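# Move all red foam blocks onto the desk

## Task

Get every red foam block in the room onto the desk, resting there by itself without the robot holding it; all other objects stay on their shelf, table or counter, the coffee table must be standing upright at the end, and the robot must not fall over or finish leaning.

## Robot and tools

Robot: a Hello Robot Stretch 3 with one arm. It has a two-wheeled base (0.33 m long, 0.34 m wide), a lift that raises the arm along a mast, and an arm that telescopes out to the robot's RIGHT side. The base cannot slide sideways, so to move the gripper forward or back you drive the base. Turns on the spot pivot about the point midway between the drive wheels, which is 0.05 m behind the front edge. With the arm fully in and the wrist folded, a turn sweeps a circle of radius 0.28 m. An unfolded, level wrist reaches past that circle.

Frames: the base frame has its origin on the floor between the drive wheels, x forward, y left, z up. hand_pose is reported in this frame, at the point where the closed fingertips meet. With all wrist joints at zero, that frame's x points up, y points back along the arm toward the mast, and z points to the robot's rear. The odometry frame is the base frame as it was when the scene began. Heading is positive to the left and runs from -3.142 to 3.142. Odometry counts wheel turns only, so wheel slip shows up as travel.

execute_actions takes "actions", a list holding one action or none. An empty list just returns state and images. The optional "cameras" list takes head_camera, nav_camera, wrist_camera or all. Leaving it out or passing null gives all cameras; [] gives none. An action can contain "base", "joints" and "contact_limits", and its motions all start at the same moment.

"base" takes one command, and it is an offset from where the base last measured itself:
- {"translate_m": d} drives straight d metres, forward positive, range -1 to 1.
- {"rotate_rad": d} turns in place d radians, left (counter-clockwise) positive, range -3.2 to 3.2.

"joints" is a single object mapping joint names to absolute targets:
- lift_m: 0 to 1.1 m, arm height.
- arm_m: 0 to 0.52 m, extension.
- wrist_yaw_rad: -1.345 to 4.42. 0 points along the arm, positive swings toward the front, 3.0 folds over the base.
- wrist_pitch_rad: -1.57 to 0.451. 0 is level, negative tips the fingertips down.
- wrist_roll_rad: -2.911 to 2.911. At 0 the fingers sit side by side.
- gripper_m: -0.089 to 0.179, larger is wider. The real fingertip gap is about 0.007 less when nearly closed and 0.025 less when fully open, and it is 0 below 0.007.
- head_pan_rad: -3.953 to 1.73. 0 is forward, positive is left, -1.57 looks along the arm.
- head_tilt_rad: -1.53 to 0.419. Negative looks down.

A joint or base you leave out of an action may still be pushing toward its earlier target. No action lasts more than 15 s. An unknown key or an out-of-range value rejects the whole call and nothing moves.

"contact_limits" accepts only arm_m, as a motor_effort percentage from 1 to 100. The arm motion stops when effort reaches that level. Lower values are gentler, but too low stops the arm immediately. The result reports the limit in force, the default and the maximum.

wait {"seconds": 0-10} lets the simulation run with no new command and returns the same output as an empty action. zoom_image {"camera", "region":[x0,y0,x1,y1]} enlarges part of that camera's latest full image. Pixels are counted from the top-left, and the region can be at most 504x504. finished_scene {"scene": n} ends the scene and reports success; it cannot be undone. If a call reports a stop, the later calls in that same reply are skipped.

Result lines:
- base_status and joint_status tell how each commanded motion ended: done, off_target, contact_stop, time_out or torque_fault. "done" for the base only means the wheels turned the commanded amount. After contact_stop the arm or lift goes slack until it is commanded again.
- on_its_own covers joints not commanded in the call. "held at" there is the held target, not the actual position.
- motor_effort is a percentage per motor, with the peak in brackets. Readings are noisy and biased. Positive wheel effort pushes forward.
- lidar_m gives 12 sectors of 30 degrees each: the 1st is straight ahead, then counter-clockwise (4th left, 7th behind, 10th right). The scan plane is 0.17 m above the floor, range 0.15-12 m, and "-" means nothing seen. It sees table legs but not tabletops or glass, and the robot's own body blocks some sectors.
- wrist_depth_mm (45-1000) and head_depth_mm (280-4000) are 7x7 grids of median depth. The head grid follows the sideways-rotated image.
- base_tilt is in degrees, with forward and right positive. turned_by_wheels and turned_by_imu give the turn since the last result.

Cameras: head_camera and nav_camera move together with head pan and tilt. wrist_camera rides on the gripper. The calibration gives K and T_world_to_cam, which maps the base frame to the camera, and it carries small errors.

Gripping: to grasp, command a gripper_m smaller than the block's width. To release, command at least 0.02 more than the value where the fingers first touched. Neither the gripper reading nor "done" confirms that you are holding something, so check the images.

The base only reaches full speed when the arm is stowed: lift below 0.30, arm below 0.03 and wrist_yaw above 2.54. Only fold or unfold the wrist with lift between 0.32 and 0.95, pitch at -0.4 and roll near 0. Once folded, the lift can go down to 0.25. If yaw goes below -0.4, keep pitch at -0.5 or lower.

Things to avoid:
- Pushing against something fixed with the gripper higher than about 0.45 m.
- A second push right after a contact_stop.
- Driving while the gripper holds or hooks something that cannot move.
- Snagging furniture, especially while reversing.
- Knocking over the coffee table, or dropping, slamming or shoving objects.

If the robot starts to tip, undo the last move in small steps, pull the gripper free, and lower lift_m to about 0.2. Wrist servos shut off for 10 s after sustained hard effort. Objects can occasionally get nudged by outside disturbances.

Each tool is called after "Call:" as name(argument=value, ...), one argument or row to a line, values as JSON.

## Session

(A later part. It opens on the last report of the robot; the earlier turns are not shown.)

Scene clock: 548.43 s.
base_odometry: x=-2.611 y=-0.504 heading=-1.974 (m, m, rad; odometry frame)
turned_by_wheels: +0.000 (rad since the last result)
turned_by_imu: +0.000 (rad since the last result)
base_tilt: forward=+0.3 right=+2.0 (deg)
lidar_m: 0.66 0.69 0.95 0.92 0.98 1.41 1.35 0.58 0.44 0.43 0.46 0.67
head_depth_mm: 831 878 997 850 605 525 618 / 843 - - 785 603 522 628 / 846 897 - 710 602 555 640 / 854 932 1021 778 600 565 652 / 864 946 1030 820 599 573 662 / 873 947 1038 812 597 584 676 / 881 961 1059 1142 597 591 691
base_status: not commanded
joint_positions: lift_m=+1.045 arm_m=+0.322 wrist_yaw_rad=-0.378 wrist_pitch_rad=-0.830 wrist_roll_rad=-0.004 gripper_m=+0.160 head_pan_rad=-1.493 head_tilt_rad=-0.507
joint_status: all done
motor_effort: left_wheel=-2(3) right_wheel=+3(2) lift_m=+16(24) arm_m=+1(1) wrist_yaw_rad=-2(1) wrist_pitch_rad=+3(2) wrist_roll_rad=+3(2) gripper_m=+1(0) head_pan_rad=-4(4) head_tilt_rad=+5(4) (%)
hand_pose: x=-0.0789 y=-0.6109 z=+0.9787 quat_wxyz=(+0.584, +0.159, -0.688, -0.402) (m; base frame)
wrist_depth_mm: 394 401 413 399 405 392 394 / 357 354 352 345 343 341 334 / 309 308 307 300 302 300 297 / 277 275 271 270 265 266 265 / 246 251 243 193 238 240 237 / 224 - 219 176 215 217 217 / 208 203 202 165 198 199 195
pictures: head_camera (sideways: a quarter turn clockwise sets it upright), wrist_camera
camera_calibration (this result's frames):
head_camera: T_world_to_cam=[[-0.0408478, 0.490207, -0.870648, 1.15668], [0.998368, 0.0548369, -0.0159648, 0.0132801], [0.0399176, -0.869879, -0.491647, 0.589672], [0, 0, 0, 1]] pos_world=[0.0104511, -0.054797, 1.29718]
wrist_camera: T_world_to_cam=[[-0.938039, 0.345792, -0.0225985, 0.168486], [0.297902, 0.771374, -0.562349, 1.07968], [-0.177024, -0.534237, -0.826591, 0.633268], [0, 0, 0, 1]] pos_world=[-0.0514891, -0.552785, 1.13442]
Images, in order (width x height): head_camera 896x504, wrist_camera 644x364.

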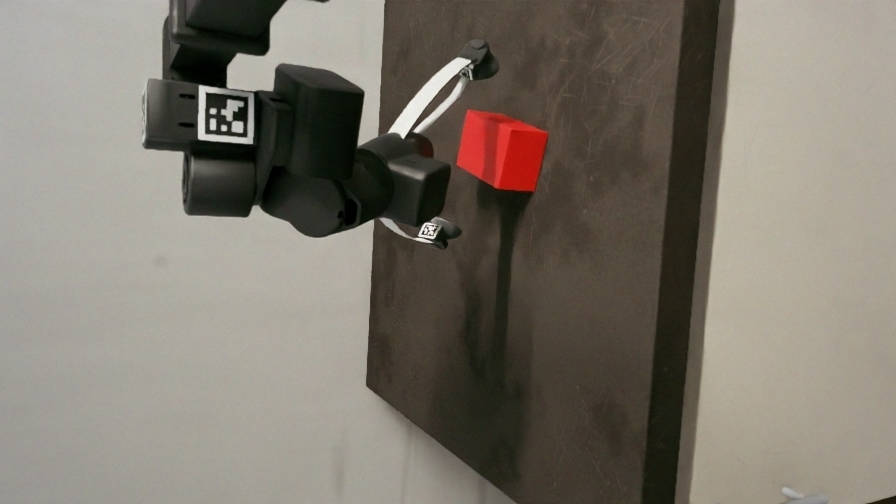

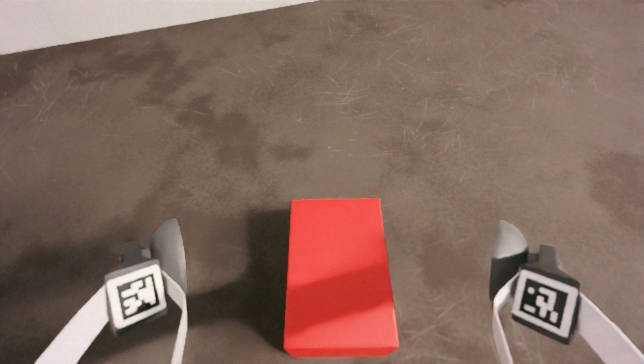

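Call:
execute_actions(
  actions=[
    {"joints": {"lift_m": 1.007}},
  ],
  cameras=["head_camera", "wrist_camera"],
)

Call:
execute_actions(
  actions=[
    {"joints": {"gripper_m": 0.03}},
  ],
  cameras=["head_camera", "wrist_camera"],
)

Scene clock: 561.30 s.
base_odometry: x=-2.611 y=-0.504 heading=-1.974 (m, m, rad; odometry frame)
turned_by_wheels: +0.000 (rad since the last result)
turned_by_imu: +0.000 (rad since the last result)
base_tilt: forward=+0.3 right=+2.1 (deg)
lidar_m: 0.66 0.70 0.94 0.92 0.98 1.41 1.35 0.58 0.44 0.43 0.46 0.67
head_depth_mm: 832 896 - 823 604 524 618 / 841 894 - 807 603 523 626 / 845 911 - - 602 556 640 / 857 928 1013 819 600 565 652 / 866 943 1026 818 600 573 665 / 872 955 1042 815 598 583 678 / 879 961 1057 1139 596 592 689
base_status: not commanded
joint_positions: lift_m=+1.007 arm_m=+0.322 wrist_yaw_rad=-0.378 wrist_pitch_rad=-0.830 wrist_roll_rad=-0.004 gripper_m=+0.160 head_pan_rad=-1.493 head_tilt_rad=-0.507
joint_status: all done
motor_effort: left_wheel=-2(2) right_wheel=+2(2) lift_m=+17(17) arm_m=+2(2) wrist_yaw_rad=-1(0) wrist_pitch_rad=+2(2) wrist_roll_rad=+2(3) gripper_m=+0(0) head_pan_rad=-5(4) head_tilt_rad=+4(5) (%)
hand_pose: x=-0.0789 y=-0.6109 z=+0.9407 quat_wxyz=(+0.584, +0.159, -0.688, -0.402) (m; base frame)
wrist_depth_mm: 352 341 341 340 337 327 329 / 297 295 288 290 287 285 281 / 259 257 257 251 250 248 246 / 227 228 225 170 218 221 217 / 204 209 203 153 195 200 197 / 186 - 184 139 175 179 179 / 174 169 168 132 161 165 162
pictures: head_camera (sideways: a quarter turn clockwise sets it upright), wrist_camera
camera_calibration (this result's frames):
head_camera: T_world_to_cam=[[-0.0408477, 0.490207, -0.870648, 1.15668], [0.998368, 0.0548367, -0.0159648, 0.0132801], [0.0399174, -0.869879, -0.491647, 0.589672], [0, 0, 0, 1]] pos_world=[0.0104511, -0.054797, 1.29718]
wrist_camera: T_world_to_cam=[[-0.938039, 0.345793, -0.022599, 0.167629], [0.297906, 0.771383, -0.562334, 1.0583], [-0.177019, -0.534224, -0.826601, 0.601875], [0, 0, 0, 1]] pos_world=[-0.0514888, -0.552786, 1.09642]
Images, in order (width x height): head_camera 896x504, wrist_camera 644x364.

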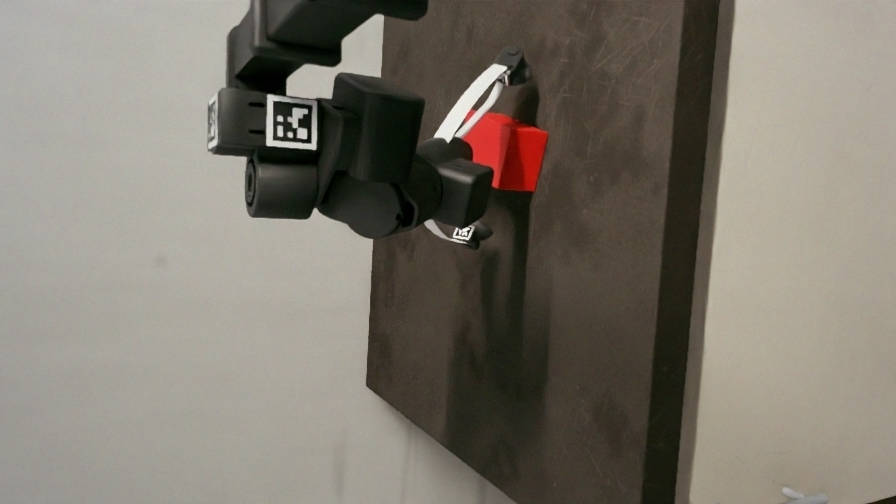

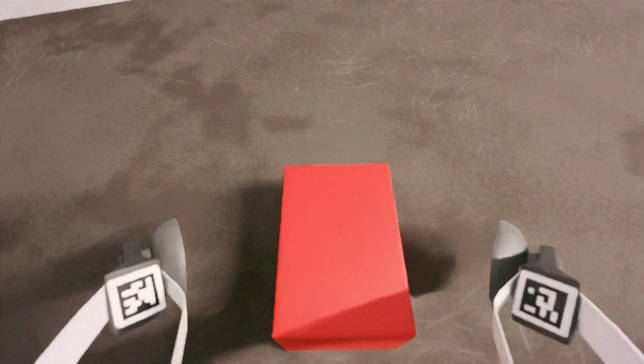

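Scene clock: 563.10 s.
base_odometry: x=-2.611 y=-0.504 heading=-1.974 (m, m, rad; odometry frame)
turned_by_wheels: +0.000 (rad since the last result)
turned_by_imu: +0.000 (rad since the last result)
base_tilt: forward=+0.3 right=+2.0 (deg)
lidar_m: 0.66 0.69 0.95 0.92 0.98 1.41 1.35 0.58 0.44 0.43 0.46 0.67
head_depth_mm: 834 891 - 826 605 524 616 / 837 892 - 821 604 523 629 / 844 911 - - 600 554 638 / 858 931 1011 820 599 564 650 / 861 936 1032 817 600 574 663 / 872 950 1036 819 599 583 676 / 880 961 1063 1141 599 592 689
base_status: not commanded
joint_positions: lift_m=+1.007 arm_m=+0.322 wrist_yaw_rad=-0.378 wrist_pitch_rad=-0.831 wrist_roll_rad=-0.004 gripper_m=+0.031 head_pan_rad=-1.493 head_tilt_rad=-0.507
joint_status: all done
motor_effort: left_wheel=-2(2) right_wheel=+3(2) lift_m=+17(17) arm_m=+2(1) wrist_yaw_rad=-2(2) wrist_pitch_rad=+3(3) wrist_roll_rad=+3(2) gripper_m=-14(97) head_pan_rad=-4(5) head_tilt_rad=+4(4) (%)
hand_pose: x=-0.0788 y=-0.6106 z=+0.9405 quat_wxyz=(+0.583, +0.160, -0.687, -0.402) (m; base frame)
wrist_depth_mm: 349 344 340 334 331 324 327 / 295 294 292 290 283 284 281 / 257 258 254 251 250 249 246 / 229 226 226 167 223 221 218 / 206 204 207 151 198 200 198 / 186 185 - 137 137 182 180 / 170 170 165 130 161 166 165
pictures: head_camera (sideways: a quarter turn clockwise sets it upright), wrist_camera
camera_calibration (this result's frames):
head_camera: T_world_to_cam=[[-0.0408478, 0.490207, -0.870649, 1.15668], [0.998368, 0.0548369, -0.0159648, 0.0132801], [0.0399176, -0.869879, -0.491646, 0.589672], [0, 0, 0, 1]] pos_world=[0.0104511, -0.054797, 1.29718]
wrist_camera: T_world_to_cam=[[-0.937996, 0.345907, -0.0226288, 0.167717], [0.298227, 0.771981, -0.561343, 1.05745], [-0.176703, -0.533286, -0.827274, 0.60309], [0, 0, 0, 1]] pos_world=[-0.051475, -0.552728, 1.09631]
Images, in order (width x height): head_camera 896x504, wrist_camera 644x364.

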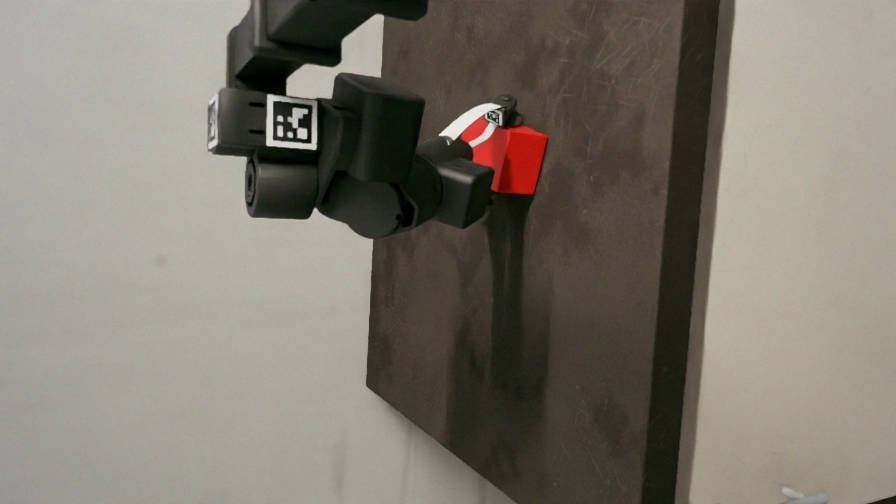

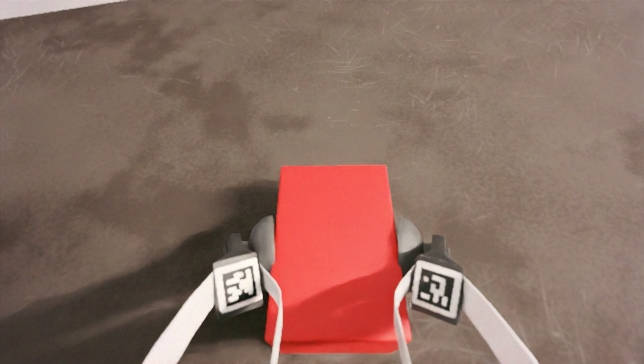

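Call:
execute_actions(
  actions=[
    {"joints": {"lift_m": 1.07}},
  ],
  cameras=["wrist_camera"],
)

Call:
execute_actions(
  actions=[
    {"joints": {"arm_m": 0.0, "wrist_pitch_rad": -0.4, "wrist_yaw_rad": 0.3}},
  ],
  cameras=["wrist_camera", "head_camera"],
)

Scene clock: 578.00 s.
base_odometry: x=-2.611 y=-0.504 heading=-1.974 (m, m, rad; odometry frame)
turned_by_wheels: +0.000 (rad since the last result)
turned_by_imu: +0.000 (rad since the last result)
base_tilt: forward=+0.3 right=+2.0 (deg)
lidar_m: 0.65 0.70 0.95 0.93 0.98 1.41 1.35 0.58 0.44 0.43 0.46 0.67
head_depth_mm: 827 926 987 827 604 524 618 / 832 - 1022 746 603 523 628 / 848 - - 709 602 554 640 / 853 929 1030 820 600 563 652 / 864 936 1031 818 598 573 663 / 872 950 1038 816 598 582 677 / 883 961 1057 1141 598 593 689
base_status: not commanded
joint_positions: lift_m=+1.070 arm_m=+0.322 wrist_yaw_rad=-0.378 wrist_pitch_rad=-0.832 wrist_roll_rad=-0.004 gripper_m=+0.031 head_pan_rad=-1.493 head_tilt_rad=-0.507
joint_status: all done
motor_effort: left_wheel=-1(2) right_wheel=+2(3) lift_m=+26(29) arm_m=+2(2) wrist_yaw_rad=-2(2) wrist_pitch_rad=+3(3) wrist_roll_rad=+2(3) gripper_m=-13(14) head_pan_rad=-4(4) head_tilt_rad=+5(3) (%)
hand_pose: x=-0.0787 y=-0.6105 z=+1.0028 quat_wxyz=(+0.583, +0.160, -0.687, -0.402) (m; base frame)
wrist_depth_mm: 394 417 431 446 445 441 428 / 388 394 381 378 374 373 366 / 341 337 341 335 334 333 329 / 308 300 295 169 295 292 289 / 276 270 276 152 265 263 264 / 248 246 - 138 138 239 240 / 226 227 220 130 213 220 222
pictures: wrist_camera
camera_calibration (this result's frames):
wrist_camera: T_world_to_cam=[[-0.937988, 0.345927, -0.0226524, 0.169168], [0.298424, 0.772475, -0.560558, 1.09178], [-0.176414, -0.532556, -0.827806, 0.655719], [0, 0, 0, 1]] pos_world=[-0.0514576, -0.552685, 1.15864]
Images, in order (width x height): wrist_camera 644x364.

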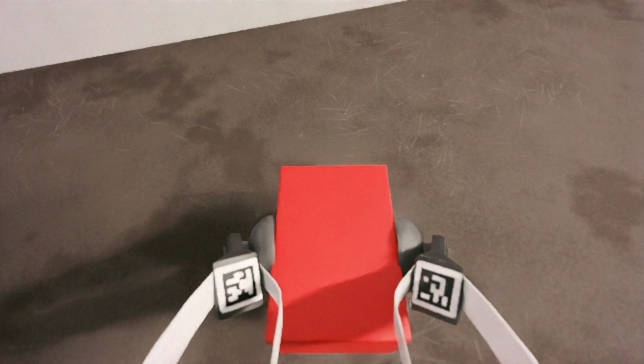

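Scene clock: 581.57 s.
base_odometry: x=-2.611 y=-0.504 heading=-1.974 (m, m, rad; odometry frame)
turned_by_wheels: +0.000 (rad since the last result)
turned_by_imu: +0.000 (rad since the last result)
base_tilt: forward=+0.3 right=+2.1 (deg)
lidar_m: 0.66 0.69 0.95 0.93 0.98 1.41 1.35 0.58 0.44 0.43 0.46 0.67
head_depth_mm: 832 896 - - - - - / 840 908 - - - - - / 846 922 987 - - - 660 / 854 932 1000 - - 578 657 / 862 938 1024 385 358 573 665 / 872 949 1039 816 577 583 678 / 883 962 1057 1135 597 592 691
base_status: not commanded
joint_positions: lift_m=+1.070 arm_m=+0.000 wrist_yaw_rad=+0.299 wrist_pitch_rad=-0.425 wrist_roll_rad=-0.004 gripper_m=+0.031 head_pan_rad=-1.493 head_tilt_rad=-0.507
joint_status: all done
motor_effort: left_wheel=-2(2) right_wheel=+2(3) lift_m=+26(26) arm_m=-2(2) wrist_yaw_rad=+1(3) wrist_pitch_rad=+7(7) wrist_roll_rad=+3(2) gripper_m=-14(14) head_pan_rad=-3(4) head_tilt_rad=+4(4) (%)
hand_pose: x=+0.0442 y=-0.3589 z=+1.0808 quat_wxyz=(+0.707, +0.251, -0.659, -0.044) (m; base frame)
wrist_depth_mm: 513 636 799 743 671 622 554 / 523 665 865 821 736 664 601 / 533 664 915 764 707 668 626 / 549 691 883 168 528 529 521 / 574 740 440 151 412 409 415 / 580 723 - 137 138 348 346 / 599 754 440 130 292 297 294
pictures: head_camera (sideways: a quarter turn clockwise sets it upright), wrist_camera
camera_calibration (this result's frames):
head_camera: T_world_to_cam=[[-0.0408408, 0.490121, -0.870697, 1.15674], [0.998368, 0.0548346, -0.0159625, 0.0132772], [0.0399208, -0.869928, -0.491561, 0.58956], [0, 0, 0, 1]] pos_world=[0.0104511, -0.0547975, 1.29719]
wrist_camera: T_world_to_cam=[[-0.945753, -0.324703, -0.0108913, -0.0538033], [-0.166209, 0.512372, -0.842526, 1.13649], [0.279151, -0.795011, -0.538546, 0.44899], [0, 0, 0, 1]] pos_world=[0.012674, -0.242824, 1.19874]
Images, in order (width x height): head_camera 896x504, wrist_camera 644x364.

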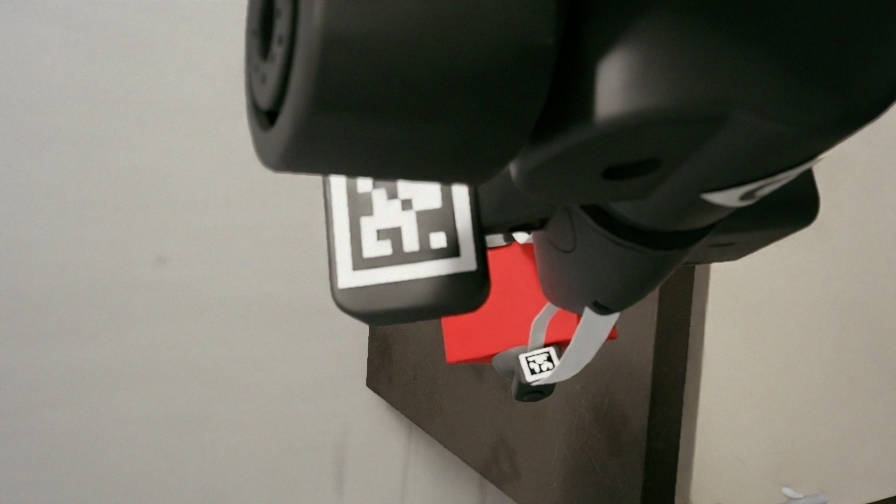

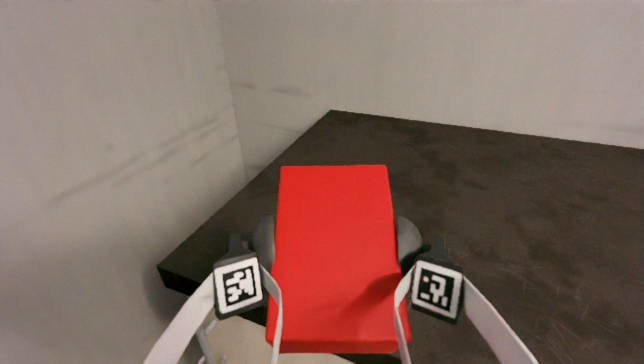

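Call:
execute_actions(
  actions=[
    {"joints": {"lift_m": 0.93, "wrist_yaw_rad": 1.5}},
  ],
  cameras=[],
)

Call:
execute_actions(
  actions=[
    {"joints": {"wrist_yaw_rad": 2.62, "head_pan_rad": 0.0, "head_tilt_rad": -0.9}},
  ],
  cameras=["wrist_camera", "head_camera", "nav_camera"],
)

Scene clock: 591.23 s.
base_odometry: x=-2.611 y=-0.504 heading=-1.974 (m, m, rad; odometry frame)
turned_by_wheels: +0.000 (rad since the last result)
turned_by_imu: +0.000 (rad since the last result)
base_tilt: forward=+0.3 right=+2.1 (deg)
lidar_m: 0.66 0.69 0.95 0.92 0.98 1.41 1.35 0.58 0.44 0.43 0.46 0.67
head_depth_mm: 829 903 990 828 606 507 - / 839 910 994 826 602 514 - / 847 920 1011 823 602 522 - / 854 931 1020 820 601 564 652 / 863 941 1030 819 600 574 663 / 875 950 1038 817 598 583 654 / 879 960 1055 1137 597 593 655
base_status: not commanded
joint_positions: lift_m=+0.930 arm_m=+0.000 wrist_yaw_rad=+1.497 wrist_pitch_rad=-0.424 wrist_roll_rad=-0.004 gripper_m=+0.031 head_pan_rad=-1.493 head_tilt_rad=-0.507
joint_status: all done
motor_effort: left_wheel=-2(2) right_wheel=+2(2) lift_m=+17(25) arm_m=-2(2) wrist_yaw_rad=+2(2) wrist_pitch_rad=+7(7) wrist_roll_rad=+2(3) gripper_m=-13(14) head_pan_rad=-4(4) head_tilt_rad=+5(4) (%)
hand_pose: x=+0.2016 y=-0.1618 z=+0.9416 quat_wxyz=(+0.609, +0.579, -0.404, +0.363) (m; base frame)
wrist_depth_mm: 510 509 499 502 513 488 497 / 543 541 538 542 539 540 533 / 602 607 592 590 583 587 584 / 664 657 664 169 648 645 646 / 746 746 735 152 689 735 705 / 845 874 - 137 137 824 353 / - - - 130 954 925 317
pictures: none
No camera images: the call's "cameras" was empty. Leave "cameras" out to get every camera's image.

Scene clock: 592.80 s.
base_odometry: x=-2.611 y=-0.504 heading=-1.974 (m, m, rad; odometry frame)
turned_by_wheels: +0.000 (rad since the last result)
turned_by_imu: +0.000 (rad since the last result)
base_tilt: forward=+0.4 right=+2.0 (deg)
lidar_m: 0.66 0.69 0.95 0.93 0.98 1.41 1.35 0.58 0.44 0.43 0.46 0.67
head_depth_mm: 560 648 773 949 1248 1285 1138 / 559 650 771 957 1249 1279 1137 / 561 651 776 955 1260 1278 1134 / 563 654 777 962 1265 1271 1115 / 564 654 780 972 1275 1269 284 / 565 654 782 970 1287 1255 - / 567 659 786 975 1285 1255 1152
base_status: not commanded
joint_positions: lift_m=+0.930 arm_m=+0.000 wrist_yaw_rad=+2.617 wrist_pitch_rad=-0.424 wrist_roll_rad=-0.004 gripper_m=+0.031 head_pan_rad=-0.007 head_tilt_rad=-0.889
joint_status: all done
motor_effort: left_wheel=-1(2) right_wheel=+2(2) lift_m=+17(17) arm_m=-2(2) wrist_yaw_rad=+1(2) wrist_pitch_rad=+7(7) wrist_roll_rad=+2(2) gripper_m=-13(14) head_pan_rad=+3(45) head_tilt_rad=-7(38) (%)
hand_pose: x=+0.0908 y=+0.0483 z=+0.9416 quat_wxyz=(+0.323, +0.705, -0.035, +0.631) (m; base frame)
wrist_depth_mm: 704 737 833 934 854 617 482 / 747 822 890 - 884 644 508 / 779 877 - - 933 677 512 / 851 938 - 169 921 692 545 / 918 - - 151 918 726 559 / - - - 137 137 725 582 / - - - 130 - 766 595
pictures: head_camera (sideways: a quarter turn clockwise sets it upright), nav_camera (sideways: a quarter turn counterclockwise sets it upright), wrist_camera
camera_calibration (this result's frames):
head_camera: T_world_to_cam=[[-0.780649, 0.00293305, -0.624963, 0.840962], [0.0224035, 0.999478, -0.0232938, 0.0287653], [0.624568, -0.0321857, -0.780307, 0.96159], [0, 0, 0, 1]] pos_world=[0.0552731, -0.000267374, 1.27658]
nav_camera: T_world_to_cam=[[0.759575, 0.0236593, 0.649989, -0.808057], [0.019875, -0.999716, 0.0131633, 0.0363929], [0.650116, 0.00292002, -0.759829, 0.943759], [0, 0, 0, 1]] pos_world=[-0.000496173, 0.0527448, 1.24185]
wrist_camera: T_world_to_cam=[[0.881114, -0.47278, -0.0108637, -0.0377767], [-0.262377, -0.469619, -0.842981, 0.874843], [0.393443, 0.745612, -0.537834, 0.599292], [0, 0, 0, 1]] pos_world=[0.0270372, -0.0538574, 1.05938]
Images, in order (width x height): head_camera 896x504, nav_camera 672x504, wrist_camera 644x364.

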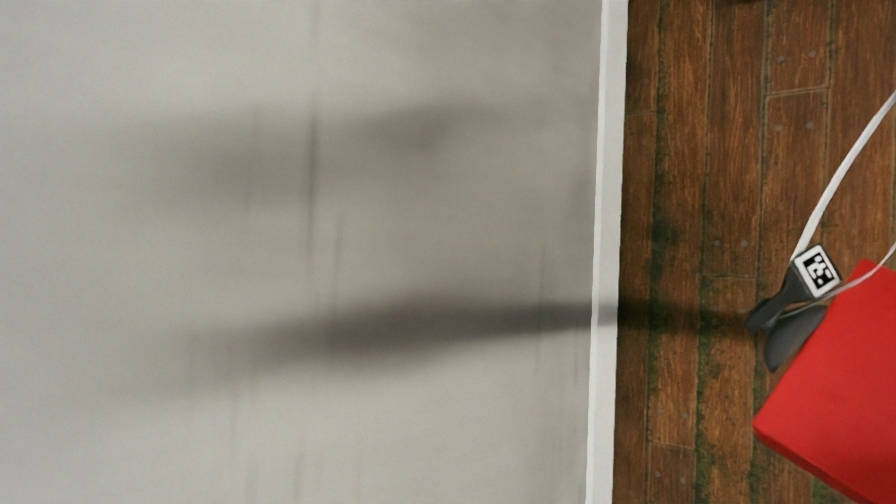

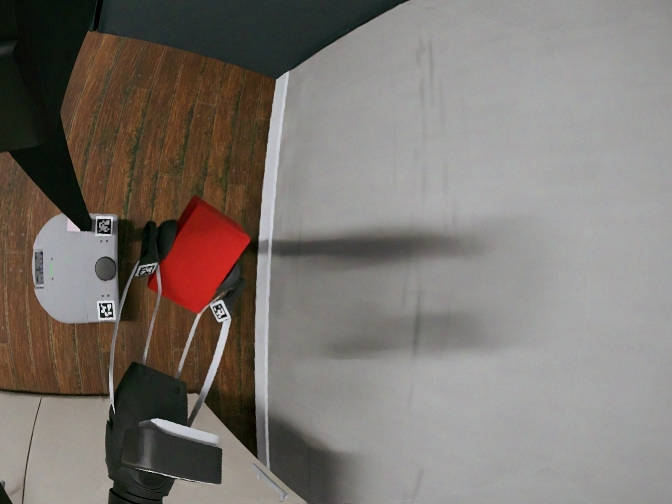

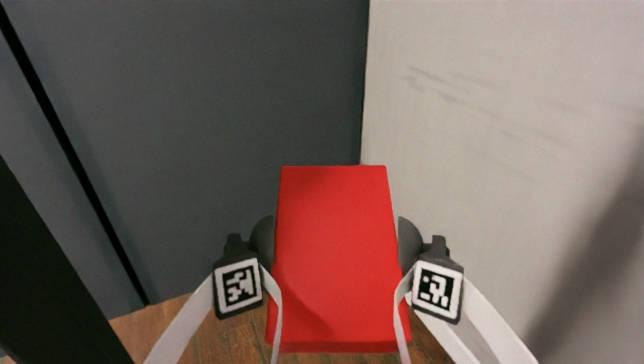

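Call:
execute_actions(
  actions=[
    {"base": {"rotate_rad": 2.74}, "joints": {"lift_m": 0.28, "head_tilt_rad": -0.5}},
  ],
  cameras=["head_camera", "nav_camera"],
)

Scene clock: 622.77 s.
base_odometry: x=-2.611 y=-0.504 heading=+0.765 (m, m, rad; odometry frame)
turned_by_wheels: +2.740 (rad since the last result)
turned_by_imu: +2.721 (rad since the last result)
base_tilt: forward=+0.4 right=+2.1 (deg)
lidar_m: 1.68 0.98 0.52 0.43 0.43 0.48 0.66 0.66 0.74 0.93 0.92 1.04
head_depth_mm: 1266 1320 1385 1453 1533 1542 1325 / 1462 1553 1630 1734 1830 1606 1330 / 1762 1869 2028 2174 2037 1605 1329 / 2882 3137 3462 2650 2028 1613 1317 / 2798 3080 3327 2765 2037 1609 1322 / 2716 2898 3111 2473 2015 1590 1314 / 1800 1945 2117 2311 2026 1603 1312
base_status: done
joint_positions: lift_m=+0.280 arm_m=+0.000 wrist_yaw_rad=+2.617 wrist_pitch_rad=-0.424 wrist_roll_rad=-0.004 gripper_m=+0.031 head_pan_rad=-0.007 head_tilt_rad=-0.507
joint_status: all done
motor_effort: left_wheel=-2(7) right_wheel=+3(7) lift_m=+17(17) arm_m=-3(2) wrist_yaw_rad=+2(2) wrist_pitch_rad=+7(7) wrist_roll_rad=+2(3) gripper_m=-13(14) head_pan_rad=+4(3) head_tilt_rad=+6(37) (%)
hand_pose: x=+0.0907 y=+0.0483 z=+0.2916 quat_wxyz=(+0.323, +0.705, -0.034, +0.631) (m; base frame)
wrist_depth_mm: 354 412 503 635 871 - - / 370 436 549 697 - - - / 384 453 578 853 - - - / 409 515 681 168 736 736 736 / 494 562 637 151 582 588 585 / - 493 - 138 137 497 488 / - - - 130 406 420 416
pictures: head_camera (sideways: a quarter turn clockwise sets it upright), nav_camera (sideways: a quarter turn counterclockwise sets it upright)
camera_calibration (this result's frames):
head_camera: T_world_to_cam=[[-0.491919, 0.000670431, -0.870641, 1.15942], [0.0296186, 0.999434, -0.0159651, 0.0191899], [0.870137, -0.0336407, -0.49166, 0.584625], [0, 0, 0, 1]] pos_world=[0.0610687, -0.000289174, 1.29718]
nav_camera: T_world_to_cam=[[0.463048, 0.0259676, 0.885953, -1.11383], [0.0133927, -0.999662, 0.0223007, 0.0245277], [0.886232, 0.00153897, -0.463239, 0.556497], [0, 0, 0, 1]] pos_world=[0.0222429, 0.0525865, 1.24405]
Images, in order (width x height): head_camera 896x504, nav_camera 672x504.

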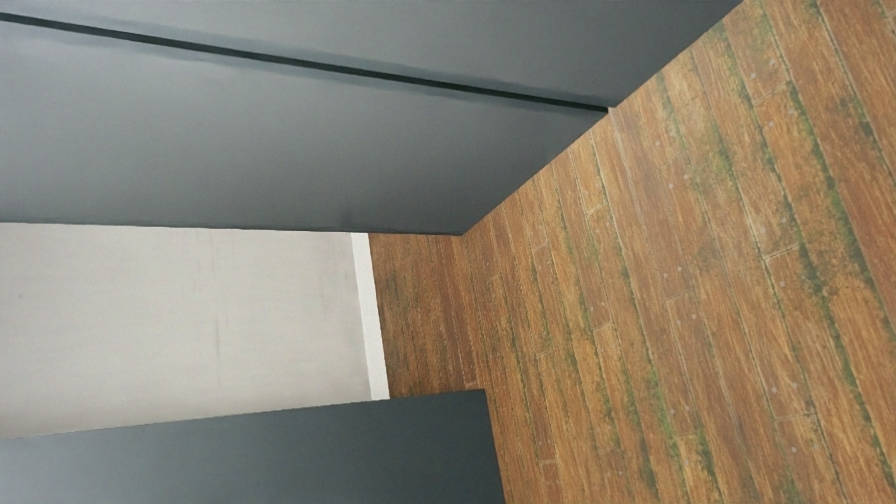

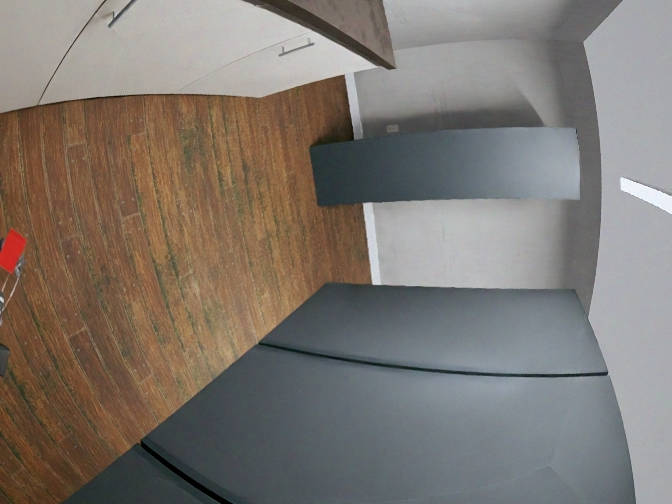

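Call:
execute_actions(
  actions=[
    {"base": {"rotate_rad": 0.04}},
  ],
  cameras=[],
)

Call:
execute_actions(
  actions=[
    {"base": {"translate_m": 1.0}},
  ],
  cameras=[],
)

Call:
execute_actions(
  actions=[
    {"base": {"translate_m": 0.6}, "joints": {"head_tilt_rad": -0.8}},
  ],
  cameras=["head_camera", "nav_camera"],
)

Scene clock: 643.93 s.
base_odometry: x=-2.611 y=-0.504 heading=+0.805 (m, m, rad; odometry frame)
turned_by_wheels: +0.040 (rad since the last result)
turned_by_imu: +0.040 (rad since the last result)
base_tilt: forward=+0.4 right=+2.0 (deg)
lidar_m: 1.79 0.90 0.51 0.43 0.43 0.50 0.66 0.66 0.75 0.93 0.93 1.06
head_depth_mm: 1339 1393 1470 1523 1601 1563 1321 / 1579 1667 1743 1840 1892 1605 1334 / 1922 2047 2188 2331 2022 1599 1329 / 2887 3098 3408 2773 2022 1602 1320 / 2778 3034 3314 2785 2019 1602 1326 / 2635 2054 2227 2393 2035 1601 1322 / 1802 1958 2106 2321 2020 1606 1317
base_status: done
joint_positions: lift_m=+0.280 arm_m=+0.000 wrist_yaw_rad=+2.617 wrist_pitch_rad=-0.424 wrist_roll_rad=-0.004 gripper_m=+0.031 head_pan_rad=-0.007 head_tilt_rad=-0.507
joint_status: not commanded
motor_effort: left_wheel=-2(9) right_wheel=+2(9) lift_m=+17(17) arm_m=-2(3) wrist_yaw_rad=+2(1) wrist_pitch_rad=+6(7) wrist_roll_rad=+2(2) gripper_m=-13(13) head_pan_rad=+4(4) head_tilt_rad=+3(3) (%)
hand_pose: x=+0.0907 y=+0.0483 z=+0.2916 quat_wxyz=(+0.323, +0.705, -0.034, +0.631) (m; base frame)
wrist_depth_mm: 352 404 484 613 836 - - / 365 430 531 668 - - - / 385 456 569 792 - - 969 / 403 494 671 168 748 726 730 / 497 562 621 151 573 576 584 / - 494 - 137 137 490 486 / - - - 130 399 422 418
pictures: none
No camera images: the call's "cameras" was empty. Leave "cameras" out to get every camera's image.

Scene clock: 648.97 s.
base_odometry: x=-1.918 y=+0.217 heading=+0.805 (m, m, rad; odometry frame)
turned_by_wheels: +0.000 (rad since the last result)
turned_by_imu: +0.006 (rad since the last result)
base_tilt: forward=+0.3 right=+2.0 (deg)
lidar_m: 1.22 1.21 0.83 0.71 0.71 0.81 1.39 1.34 0.76 0.65 0.65 0.75
head_depth_mm: 937 978 1016 1064 1118 1175 1237 / 1121 1155 1217 1288 1366 1449 1325 / 2004 2183 2438 2585 1965 1597 1340 / 1938 2102 2325 2536 2051 1610 1320 / 1889 2041 2232 2437 2020 1597 1316 / 1813 1978 2153 2362 1955 1560 1322 / 1749 1866 1169 1263 1385 1495 1312
base_status: done
joint_positions: lift_m=+0.280 arm_m=+0.000 wrist_yaw_rad=+2.618 wrist_pitch_rad=-0.424 wrist_roll_rad=-0.004 gripper_m=+0.031 head_pan_rad=-0.007 head_tilt_rad=-0.506
joint_status: not commanded
motor_effort: left_wheel=-2(6) right_wheel=+2(10) lift_m=+17(17) arm_m=-3(2) wrist_yaw_rad=+2(1) wrist_pitch_rad=+6(6) wrist_roll_rad=+3(2) gripper_m=-13(14) head_pan_rad=+4(3) head_tilt_rad=+4(5) (%)
hand_pose: x=+0.0906 y=+0.0484 z=+0.2916 quat_wxyz=(+0.323, +0.705, -0.034, +0.631) (m; base frame)
wrist_depth_mm: 543 636 768 - - - 816 / 568 655 825 - - - 881 / 593 734 867 - - - 912 / 677 748 746 169 732 754 710 / 621 602 610 151 589 601 589 / - 502 - 137 137 494 484 / - - - 130 400 420 415
pictures: none
No camera images: the call's "cameras" was empty. Leave "cameras" out to get every camera's image.

Scene clock: 652.60 s.
base_odometry: x=-1.502 y=+0.650 heading=+0.805 (m, m, rad; odometry frame)
turned_by_wheels: +0.000 (rad since the last result)
turned_by_imu: +0.003 (rad since the last result)
base_tilt: forward=+0.4 right=+2.0 (deg)
lidar_m: 1.56 0.65 0.73 1.46 0.93 1.00 1.72 1.00 0.56 0.49 0.49 0.56
head_depth_mm: 1612 1867 2022 863 934 1014 1105 / 1540 1782 2096 1862 1229 1262 1163 / 1490 1715 2012 1862 1540 1326 1160 / 1444 1635 1925 1847 1532 1317 1159 / 1404 1589 1833 1850 1533 1324 1155 / 1356 1536 1767 1838 1530 1321 1155 / 1317 1480 1692 1737 1412 1212 1151
base_status: done
joint_positions: lift_m=+0.280 arm_m=+0.000 wrist_yaw_rad=+2.618 wrist_pitch_rad=-0.424 wrist_roll_rad=-0.004 gripper_m=+0.031 head_pan_rad=-0.007 head_tilt_rad=-0.791
joint_status: all done
motor_effort: left_wheel=-2(7) right_wheel=+2(10) lift_m=+17(17) arm_m=-2(2) wrist_yaw_rad=+1(1) wrist_pitch_rad=+6(7) wrist_roll_rad=+2(2) gripper_m=-14(14) head_pan_rad=+4(4) head_tilt_rad=-6(32) (%)
hand_pose: x=+0.0906 y=+0.0484 z=+0.2916 quat_wxyz=(+0.323, +0.705, -0.034, +0.631) (m; base frame)
wrist_depth_mm: - - - - 617 539 - / - - - - 664 601 - / - - - 896 716 798 947 / 751 734 761 169 699 701 730 / 629 596 619 152 568 584 595 / - 510 - 137 136 486 487 / - - - 130 399 417 416
pictures: head_camera (sideways: a quarter turn clockwise sets it upright), nav_camera (sideways: a quarter turn counterclockwise sets it upright)
camera_calibration (this result's frames):
head_camera: T_world_to_cam=[[-0.715924, 0.00214616, -0.698175, 0.935965], [0.0241581, 0.999473, -0.0216999, 0.0266823], [0.69776, -0.032402, -0.715599, 0.876996], [0, 0, 0, 1]] pos_world=[0.0575029, -0.000260499, 1.28162]
nav_camera: T_world_to_cam=[[0.692497, 0.0244526, 0.721006, -0.900191], [0.0189075, -0.999697, 0.0157444, 0.0330366], [0.721173, 0.00272945, -0.69275, 0.856088], [0, 0, 0, 1]] pos_world=[0.00536787, 0.052702, 1.24158]
Images, in order (width x height): head_camera 896x504, nav_camera 672x504.

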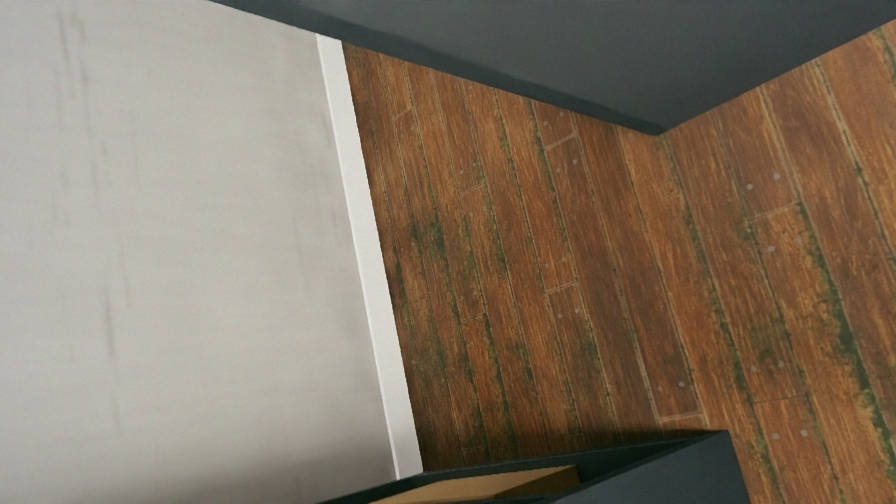

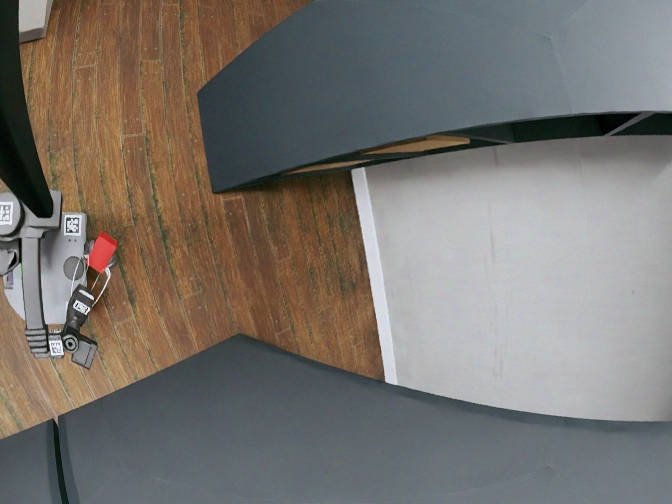

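Call:
execute_actions(
  actions=[
    {"base": {"rotate_rad": 0.05}},
  ],
  cameras=[],
)

Call:
execute_actions(
  actions=[
    {"base": {"translate_m": 0.5}},
  ],
  cameras=["head_camera", "nav_camera"],
)

Scene clock: 672.30 s.
base_odometry: x=-1.502 y=+0.650 heading=+0.855 (m, m, rad; odometry frame)
turned_by_wheels: +0.050 (rad since the last result)
turned_by_imu: +0.050 (rad since the last result)
base_tilt: forward=+0.3 right=+2.0 (deg)
lidar_m: 1.56 0.65 0.75 1.46 0.88 1.03 1.88 0.92 0.55 0.48 0.49 0.58
head_depth_mm: 1540 1791 2105 934 979 1054 1109 / 1523 1732 2054 1865 1543 1281 1163 / 1457 1680 1961 1855 1557 1326 1160 / 1423 1627 1908 1850 1554 1326 1157 / 1388 1577 1836 1847 1538 1321 1157 / 1345 1531 1760 1840 1529 1287 1156 / 1317 1477 1632 1376 1009 1185 1146
base_status: done
joint_positions: lift_m=+0.280 arm_m=+0.000 wrist_yaw_rad=+2.618 wrist_pitch_rad=-0.424 wrist_roll_rad=-0.004 gripper_m=+0.031 head_pan_rad=-0.007 head_tilt_rad=-0.791
joint_status: not commanded
motor_effort: left_wheel=-2(11) right_wheel=+3(9) lift_m=+17(17) arm_m=-2(3) wrist_yaw_rad=+1(1) wrist_pitch_rad=+7(6) wrist_roll_rad=+3(2) gripper_m=-13(14) head_pan_rad=+3(4) head_tilt_rad=-6(5) (%)
hand_pose: x=+0.0906 y=+0.0484 z=+0.2916 quat_wxyz=(+0.323, +0.705, -0.034, +0.631) (m; base frame)
wrist_depth_mm: - - - - 642 526 819 / - - - - 673 587 - / - - - 932 718 642 918 / 759 743 741 168 706 690 708 / 618 601 618 151 579 570 585 / - 500 - 137 137 488 480 / - - - 129 405 421 417
pictures: none
No camera images: the call's "cameras" was empty. Leave "cameras" out to get every camera's image.

Scene clock: 675.53 s.
base_odometry: x=-1.174 y=+1.027 heading=+0.855 (m, m, rad; odometry frame)
turned_by_wheels: +0.000 (rad since the last result)
turned_by_imu: +0.003 (rad since the last result)
base_tilt: forward=+0.3 right=+2.0 (deg)
lidar_m: 1.07 0.53 0.28 0.32 1.13 1.16 2.13 0.71 0.43 0.38 0.38 1.21
head_depth_mm: 1042 1214 1433 1731 1553 1331 1166 / 1017 1166 1375 1676 1553 1329 1164 / 993 1125 1323 1601 1547 1335 1162 / 956 1100 1280 1540 1545 1317 1156 / 935 1059 1228 1460 1546 1315 1157 / 912 1027 1188 1409 1531 1316 1145 / 888 999 1149 1364 1497 1277 1105
base_status: done
joint_positions: lift_m=+0.280 arm_m=+0.000 wrist_yaw_rad=+2.618 wrist_pitch_rad=-0.424 wrist_roll_rad=-0.004 gripper_m=+0.031 head_pan_rad=-0.007 head_tilt_rad=-0.791
joint_status: not commanded
motor_effort: left_wheel=-2(9) right_wheel=+3(10) lift_m=+17(17) arm_m=-3(3) wrist_yaw_rad=+2(1) wrist_pitch_rad=+6(6) wrist_roll_rad=+2(3) gripper_m=-13(14) head_pan_rad=+3(3) head_tilt_rad=-6(6) (%)
hand_pose: x=+0.0906 y=+0.0484 z=+0.2916 quat_wxyz=(+0.323, +0.705, -0.034, +0.631) (m; base frame)
wrist_depth_mm: - 463 297 733 556 760 745 / - 594 324 658 555 826 770 / - 904 367 720 611 847 820 / 763 731 402 168 677 727 728 / 634 603 544 152 582 590 576 / - 500 - 137 137 494 488 / - - - 130 403 425 415
pictures: head_camera (sideways: a quarter turn clockwise sets it upright), nav_camera (sideways: a quarter turn counterclockwise sets it upright)
camera_calibration (this result's frames):
head_camera: T_world_to_cam=[[-0.716135, 0.00212683, -0.697959, 0.935685], [0.0241225, 0.999473, -0.0217051, 0.0266893], [0.697545, -0.0323803, -0.715809, 0.877271], [0, 0, 0, 1]] pos_world=[0.0574968, -0.000258968, 1.28161]
nav_camera: T_world_to_cam=[[0.692714, 0.0244712, 0.720797, -0.89992], [0.0189412, -0.999697, 0.0157367, 0.0330465], [0.720964, 0.00275175, -0.692967, 0.856372], [0, 0, 0, 1]] pos_world=[0.00534816, 0.0527021, 1.24158]
Images, in order (width x height): head_camera 896x504, nav_camera 672x504.

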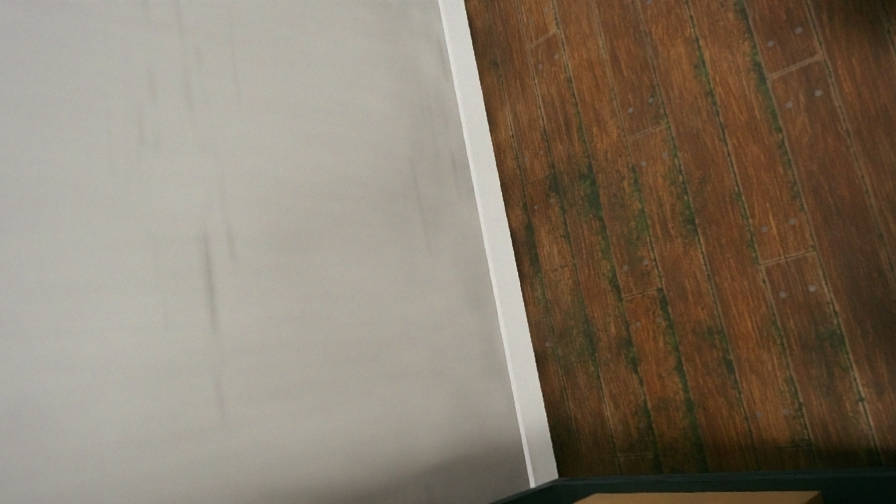

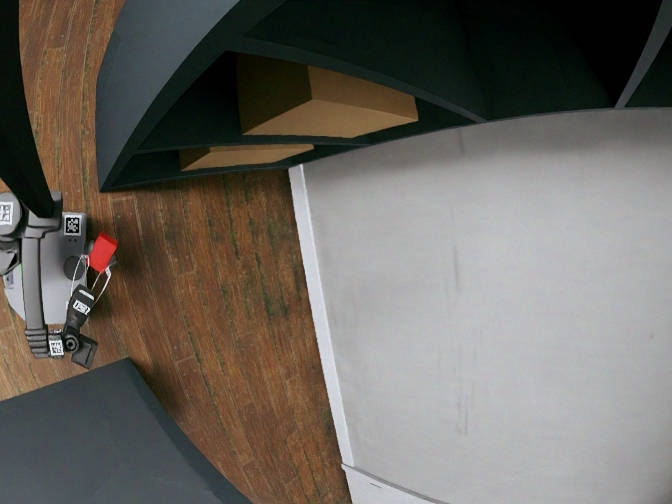

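Call:
execute_actions(
  actions=[
    {"base": {"translate_m": 0.45}},
  ],
  cameras=["nav_camera"],
)

Scene clock: 683.10 s.
base_odometry: x=-0.879 y=+1.367 heading=+0.855 (m, m, rad; odometry frame)
turned_by_wheels: +0.000 (rad since the last result)
turned_by_imu: +0.003 (rad since the last result)
base_tilt: forward=+0.4 right=+2.0 (deg)
lidar_m: 0.63 0.64 0.40 0.35 0.47 0.41 2.36 0.52 0.43 0.70 1.19 0.72
head_depth_mm: 594 685 816 999 1292 1338 1164 / 579 666 783 949 1218 1326 1168 / 562 645 753 910 1144 1312 1154 / 546 623 725 869 1085 1293 1156 / 533 604 700 835 1029 1267 1154 / 520 587 677 801 985 1243 1153 / 506 572 655 772 936 1185 1150
base_status: done
joint_positions: lift_m=+0.280 arm_m=+0.000 wrist_yaw_rad=+2.618 wrist_pitch_rad=-0.424 wrist_roll_rad=-0.004 gripper_m=+0.031 head_pan_rad=-0.007 head_tilt_rad=-0.791
joint_status: not commanded
motor_effort: left_wheel=-2(6) right_wheel=+2(9) lift_m=+17(17) arm_m=-2(2) wrist_yaw_rad=+1(1) wrist_pitch_rad=+7(7) wrist_roll_rad=+2(3) gripper_m=-13(14) head_pan_rad=+5(4) head_tilt_rad=-6(5) (%)
hand_pose: x=+0.0906 y=+0.0484 z=+0.2916 quat_wxyz=(+0.323, +0.705, -0.034, +0.631) (m; base frame)
wrist_depth_mm: 570 631 563 545 616 522 440 / 578 347 424 523 656 540 464 / 628 369 447 575 698 584 475 / 615 414 491 169 698 608 499 / 508 456 490 151 570 599 518 / - 438 - 137 137 485 495 / - - - 130 398 423 420
pictures: nav_camera (sideways: a quarter turn counterclockwise sets it upright)
camera_calibration (this result's frames):
nav_camera: T_world_to_cam=[[0.69276, 0.0244706, 0.720753, -0.899863], [0.0189417, -0.999697, 0.0157351, 0.0330487], [0.720919, 0.00275168, -0.693014, 0.856432], [0, 0, 0, 1]] pos_world=[0.00534433, 0.0527022, 1.24158]
Images, in order (width x height): nav_camera 672x504.

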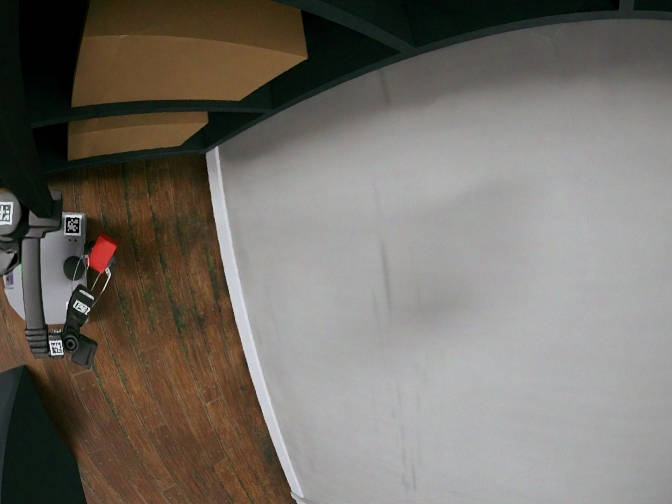

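Call:
execute_actions(
  actions=[
    {"base": {"rotate_rad": -1.22}, "joints": {"head_tilt_rad": -0.5}},
  ],
  cameras=["nav_camera", "head_camera"],
)

Scene clock: 698.73 s.
base_odometry: x=-0.879 y=+1.367 heading=-0.365 (m, m, rad; odometry frame)
turned_by_wheels: -1.220 (rad since the last result)
turned_by_imu: -1.206 (rad since the last result)
base_tilt: forward=+0.4 right=+2.0 (deg)
lidar_m: 1.66 0.80 0.64 0.63 0.44 0.35 0.35 0.41 1.79 0.73 0.43 0.53
head_depth_mm: 2626 2855 2688 2833 2063 1598 1268 / 2650 2870 3178 2784 2043 1609 1332 / 2635 2897 3155 2792 2037 1606 1332 / 2711 2955 3184 2787 2039 1608 1317 / 2691 2909 3219 2778 2029 1603 1316 / 1991 2032 2142 2178 1978 1587 1320 / 1474 1486 1584 1640 1672 1545 1313
base_status: done
joint_positions: lift_m=+0.280 arm_m=+0.000 wrist_yaw_rad=+2.618 wrist_pitch_rad=-0.424 wrist_roll_rad=-0.004 gripper_m=+0.031 head_pan_rad=-0.007 head_tilt_rad=-0.507
joint_status: all done
motor_effort: left_wheel=+2(11) right_wheel=-2(8) lift_m=+17(17) arm_m=-2(2) wrist_yaw_rad=+2(1) wrist_pitch_rad=+7(7) wrist_roll_rad=+2(2) gripper_m=-14(14) head_pan_rad=+3(4) head_tilt_rad=+5(31) (%)
hand_pose: x=+0.0906 y=+0.0484 z=+0.2916 quat_wxyz=(+0.323, +0.705, -0.034, +0.631) (m; base frame)
wrist_depth_mm: 504 545 585 649 723 793 948 / 529 575 647 715 776 897 - / 582 628 693 765 876 927 977 / 609 657 707 169 727 733 720 / 618 615 617 151 573 590 589 / - 503 - 137 136 491 486 / - - - 131 400 414 424
pictures: head_camera (sideways: a quarter turn clockwise sets it upright), nav_camera (sideways: a quarter turn counterclockwise sets it upright)
camera_calibration (this result's frames):
head_camera: T_world_to_cam=[[-0.491697, 0.000587528, -0.870766, 1.15958], [0.0294573, 0.999439, -0.0159593, 0.0191834], [0.870268, -0.0334975, -0.491438, 0.584336], [0, 0, 0, 1]] pos_world=[0.0610699, -0.000280084, 1.2972]
nav_camera: T_world_to_cam=[[0.462818, 0.0260458, 0.886071, -1.11398], [0.0135524, -0.999659, 0.0223059, 0.02452], [0.88635, 0.00168487, -0.463013, 0.556203], [0, 0, 0, 1]] pos_world=[0.022249, 0.0525891, 1.24405]
Images, in order (width x height): head_camera 896x504, nav_camera 672x504.

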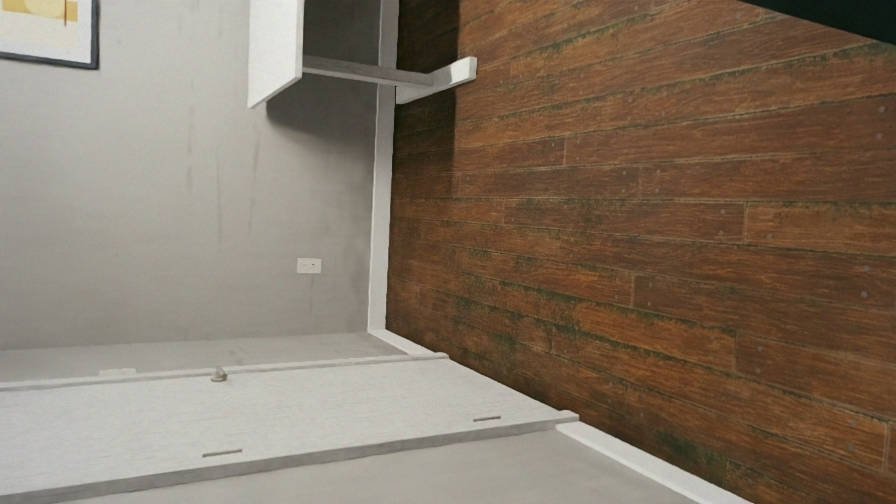

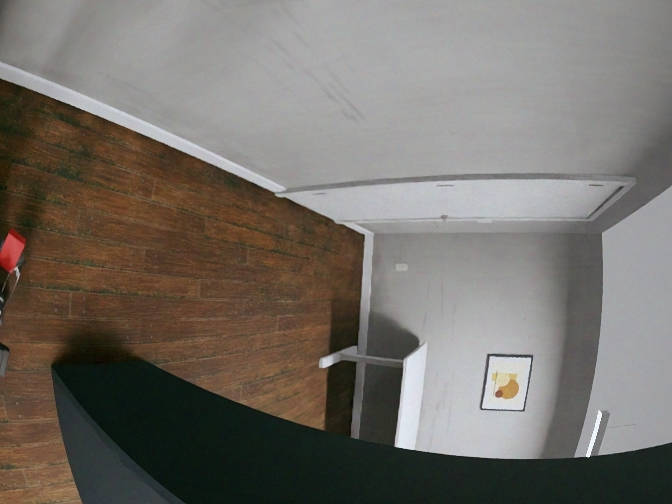

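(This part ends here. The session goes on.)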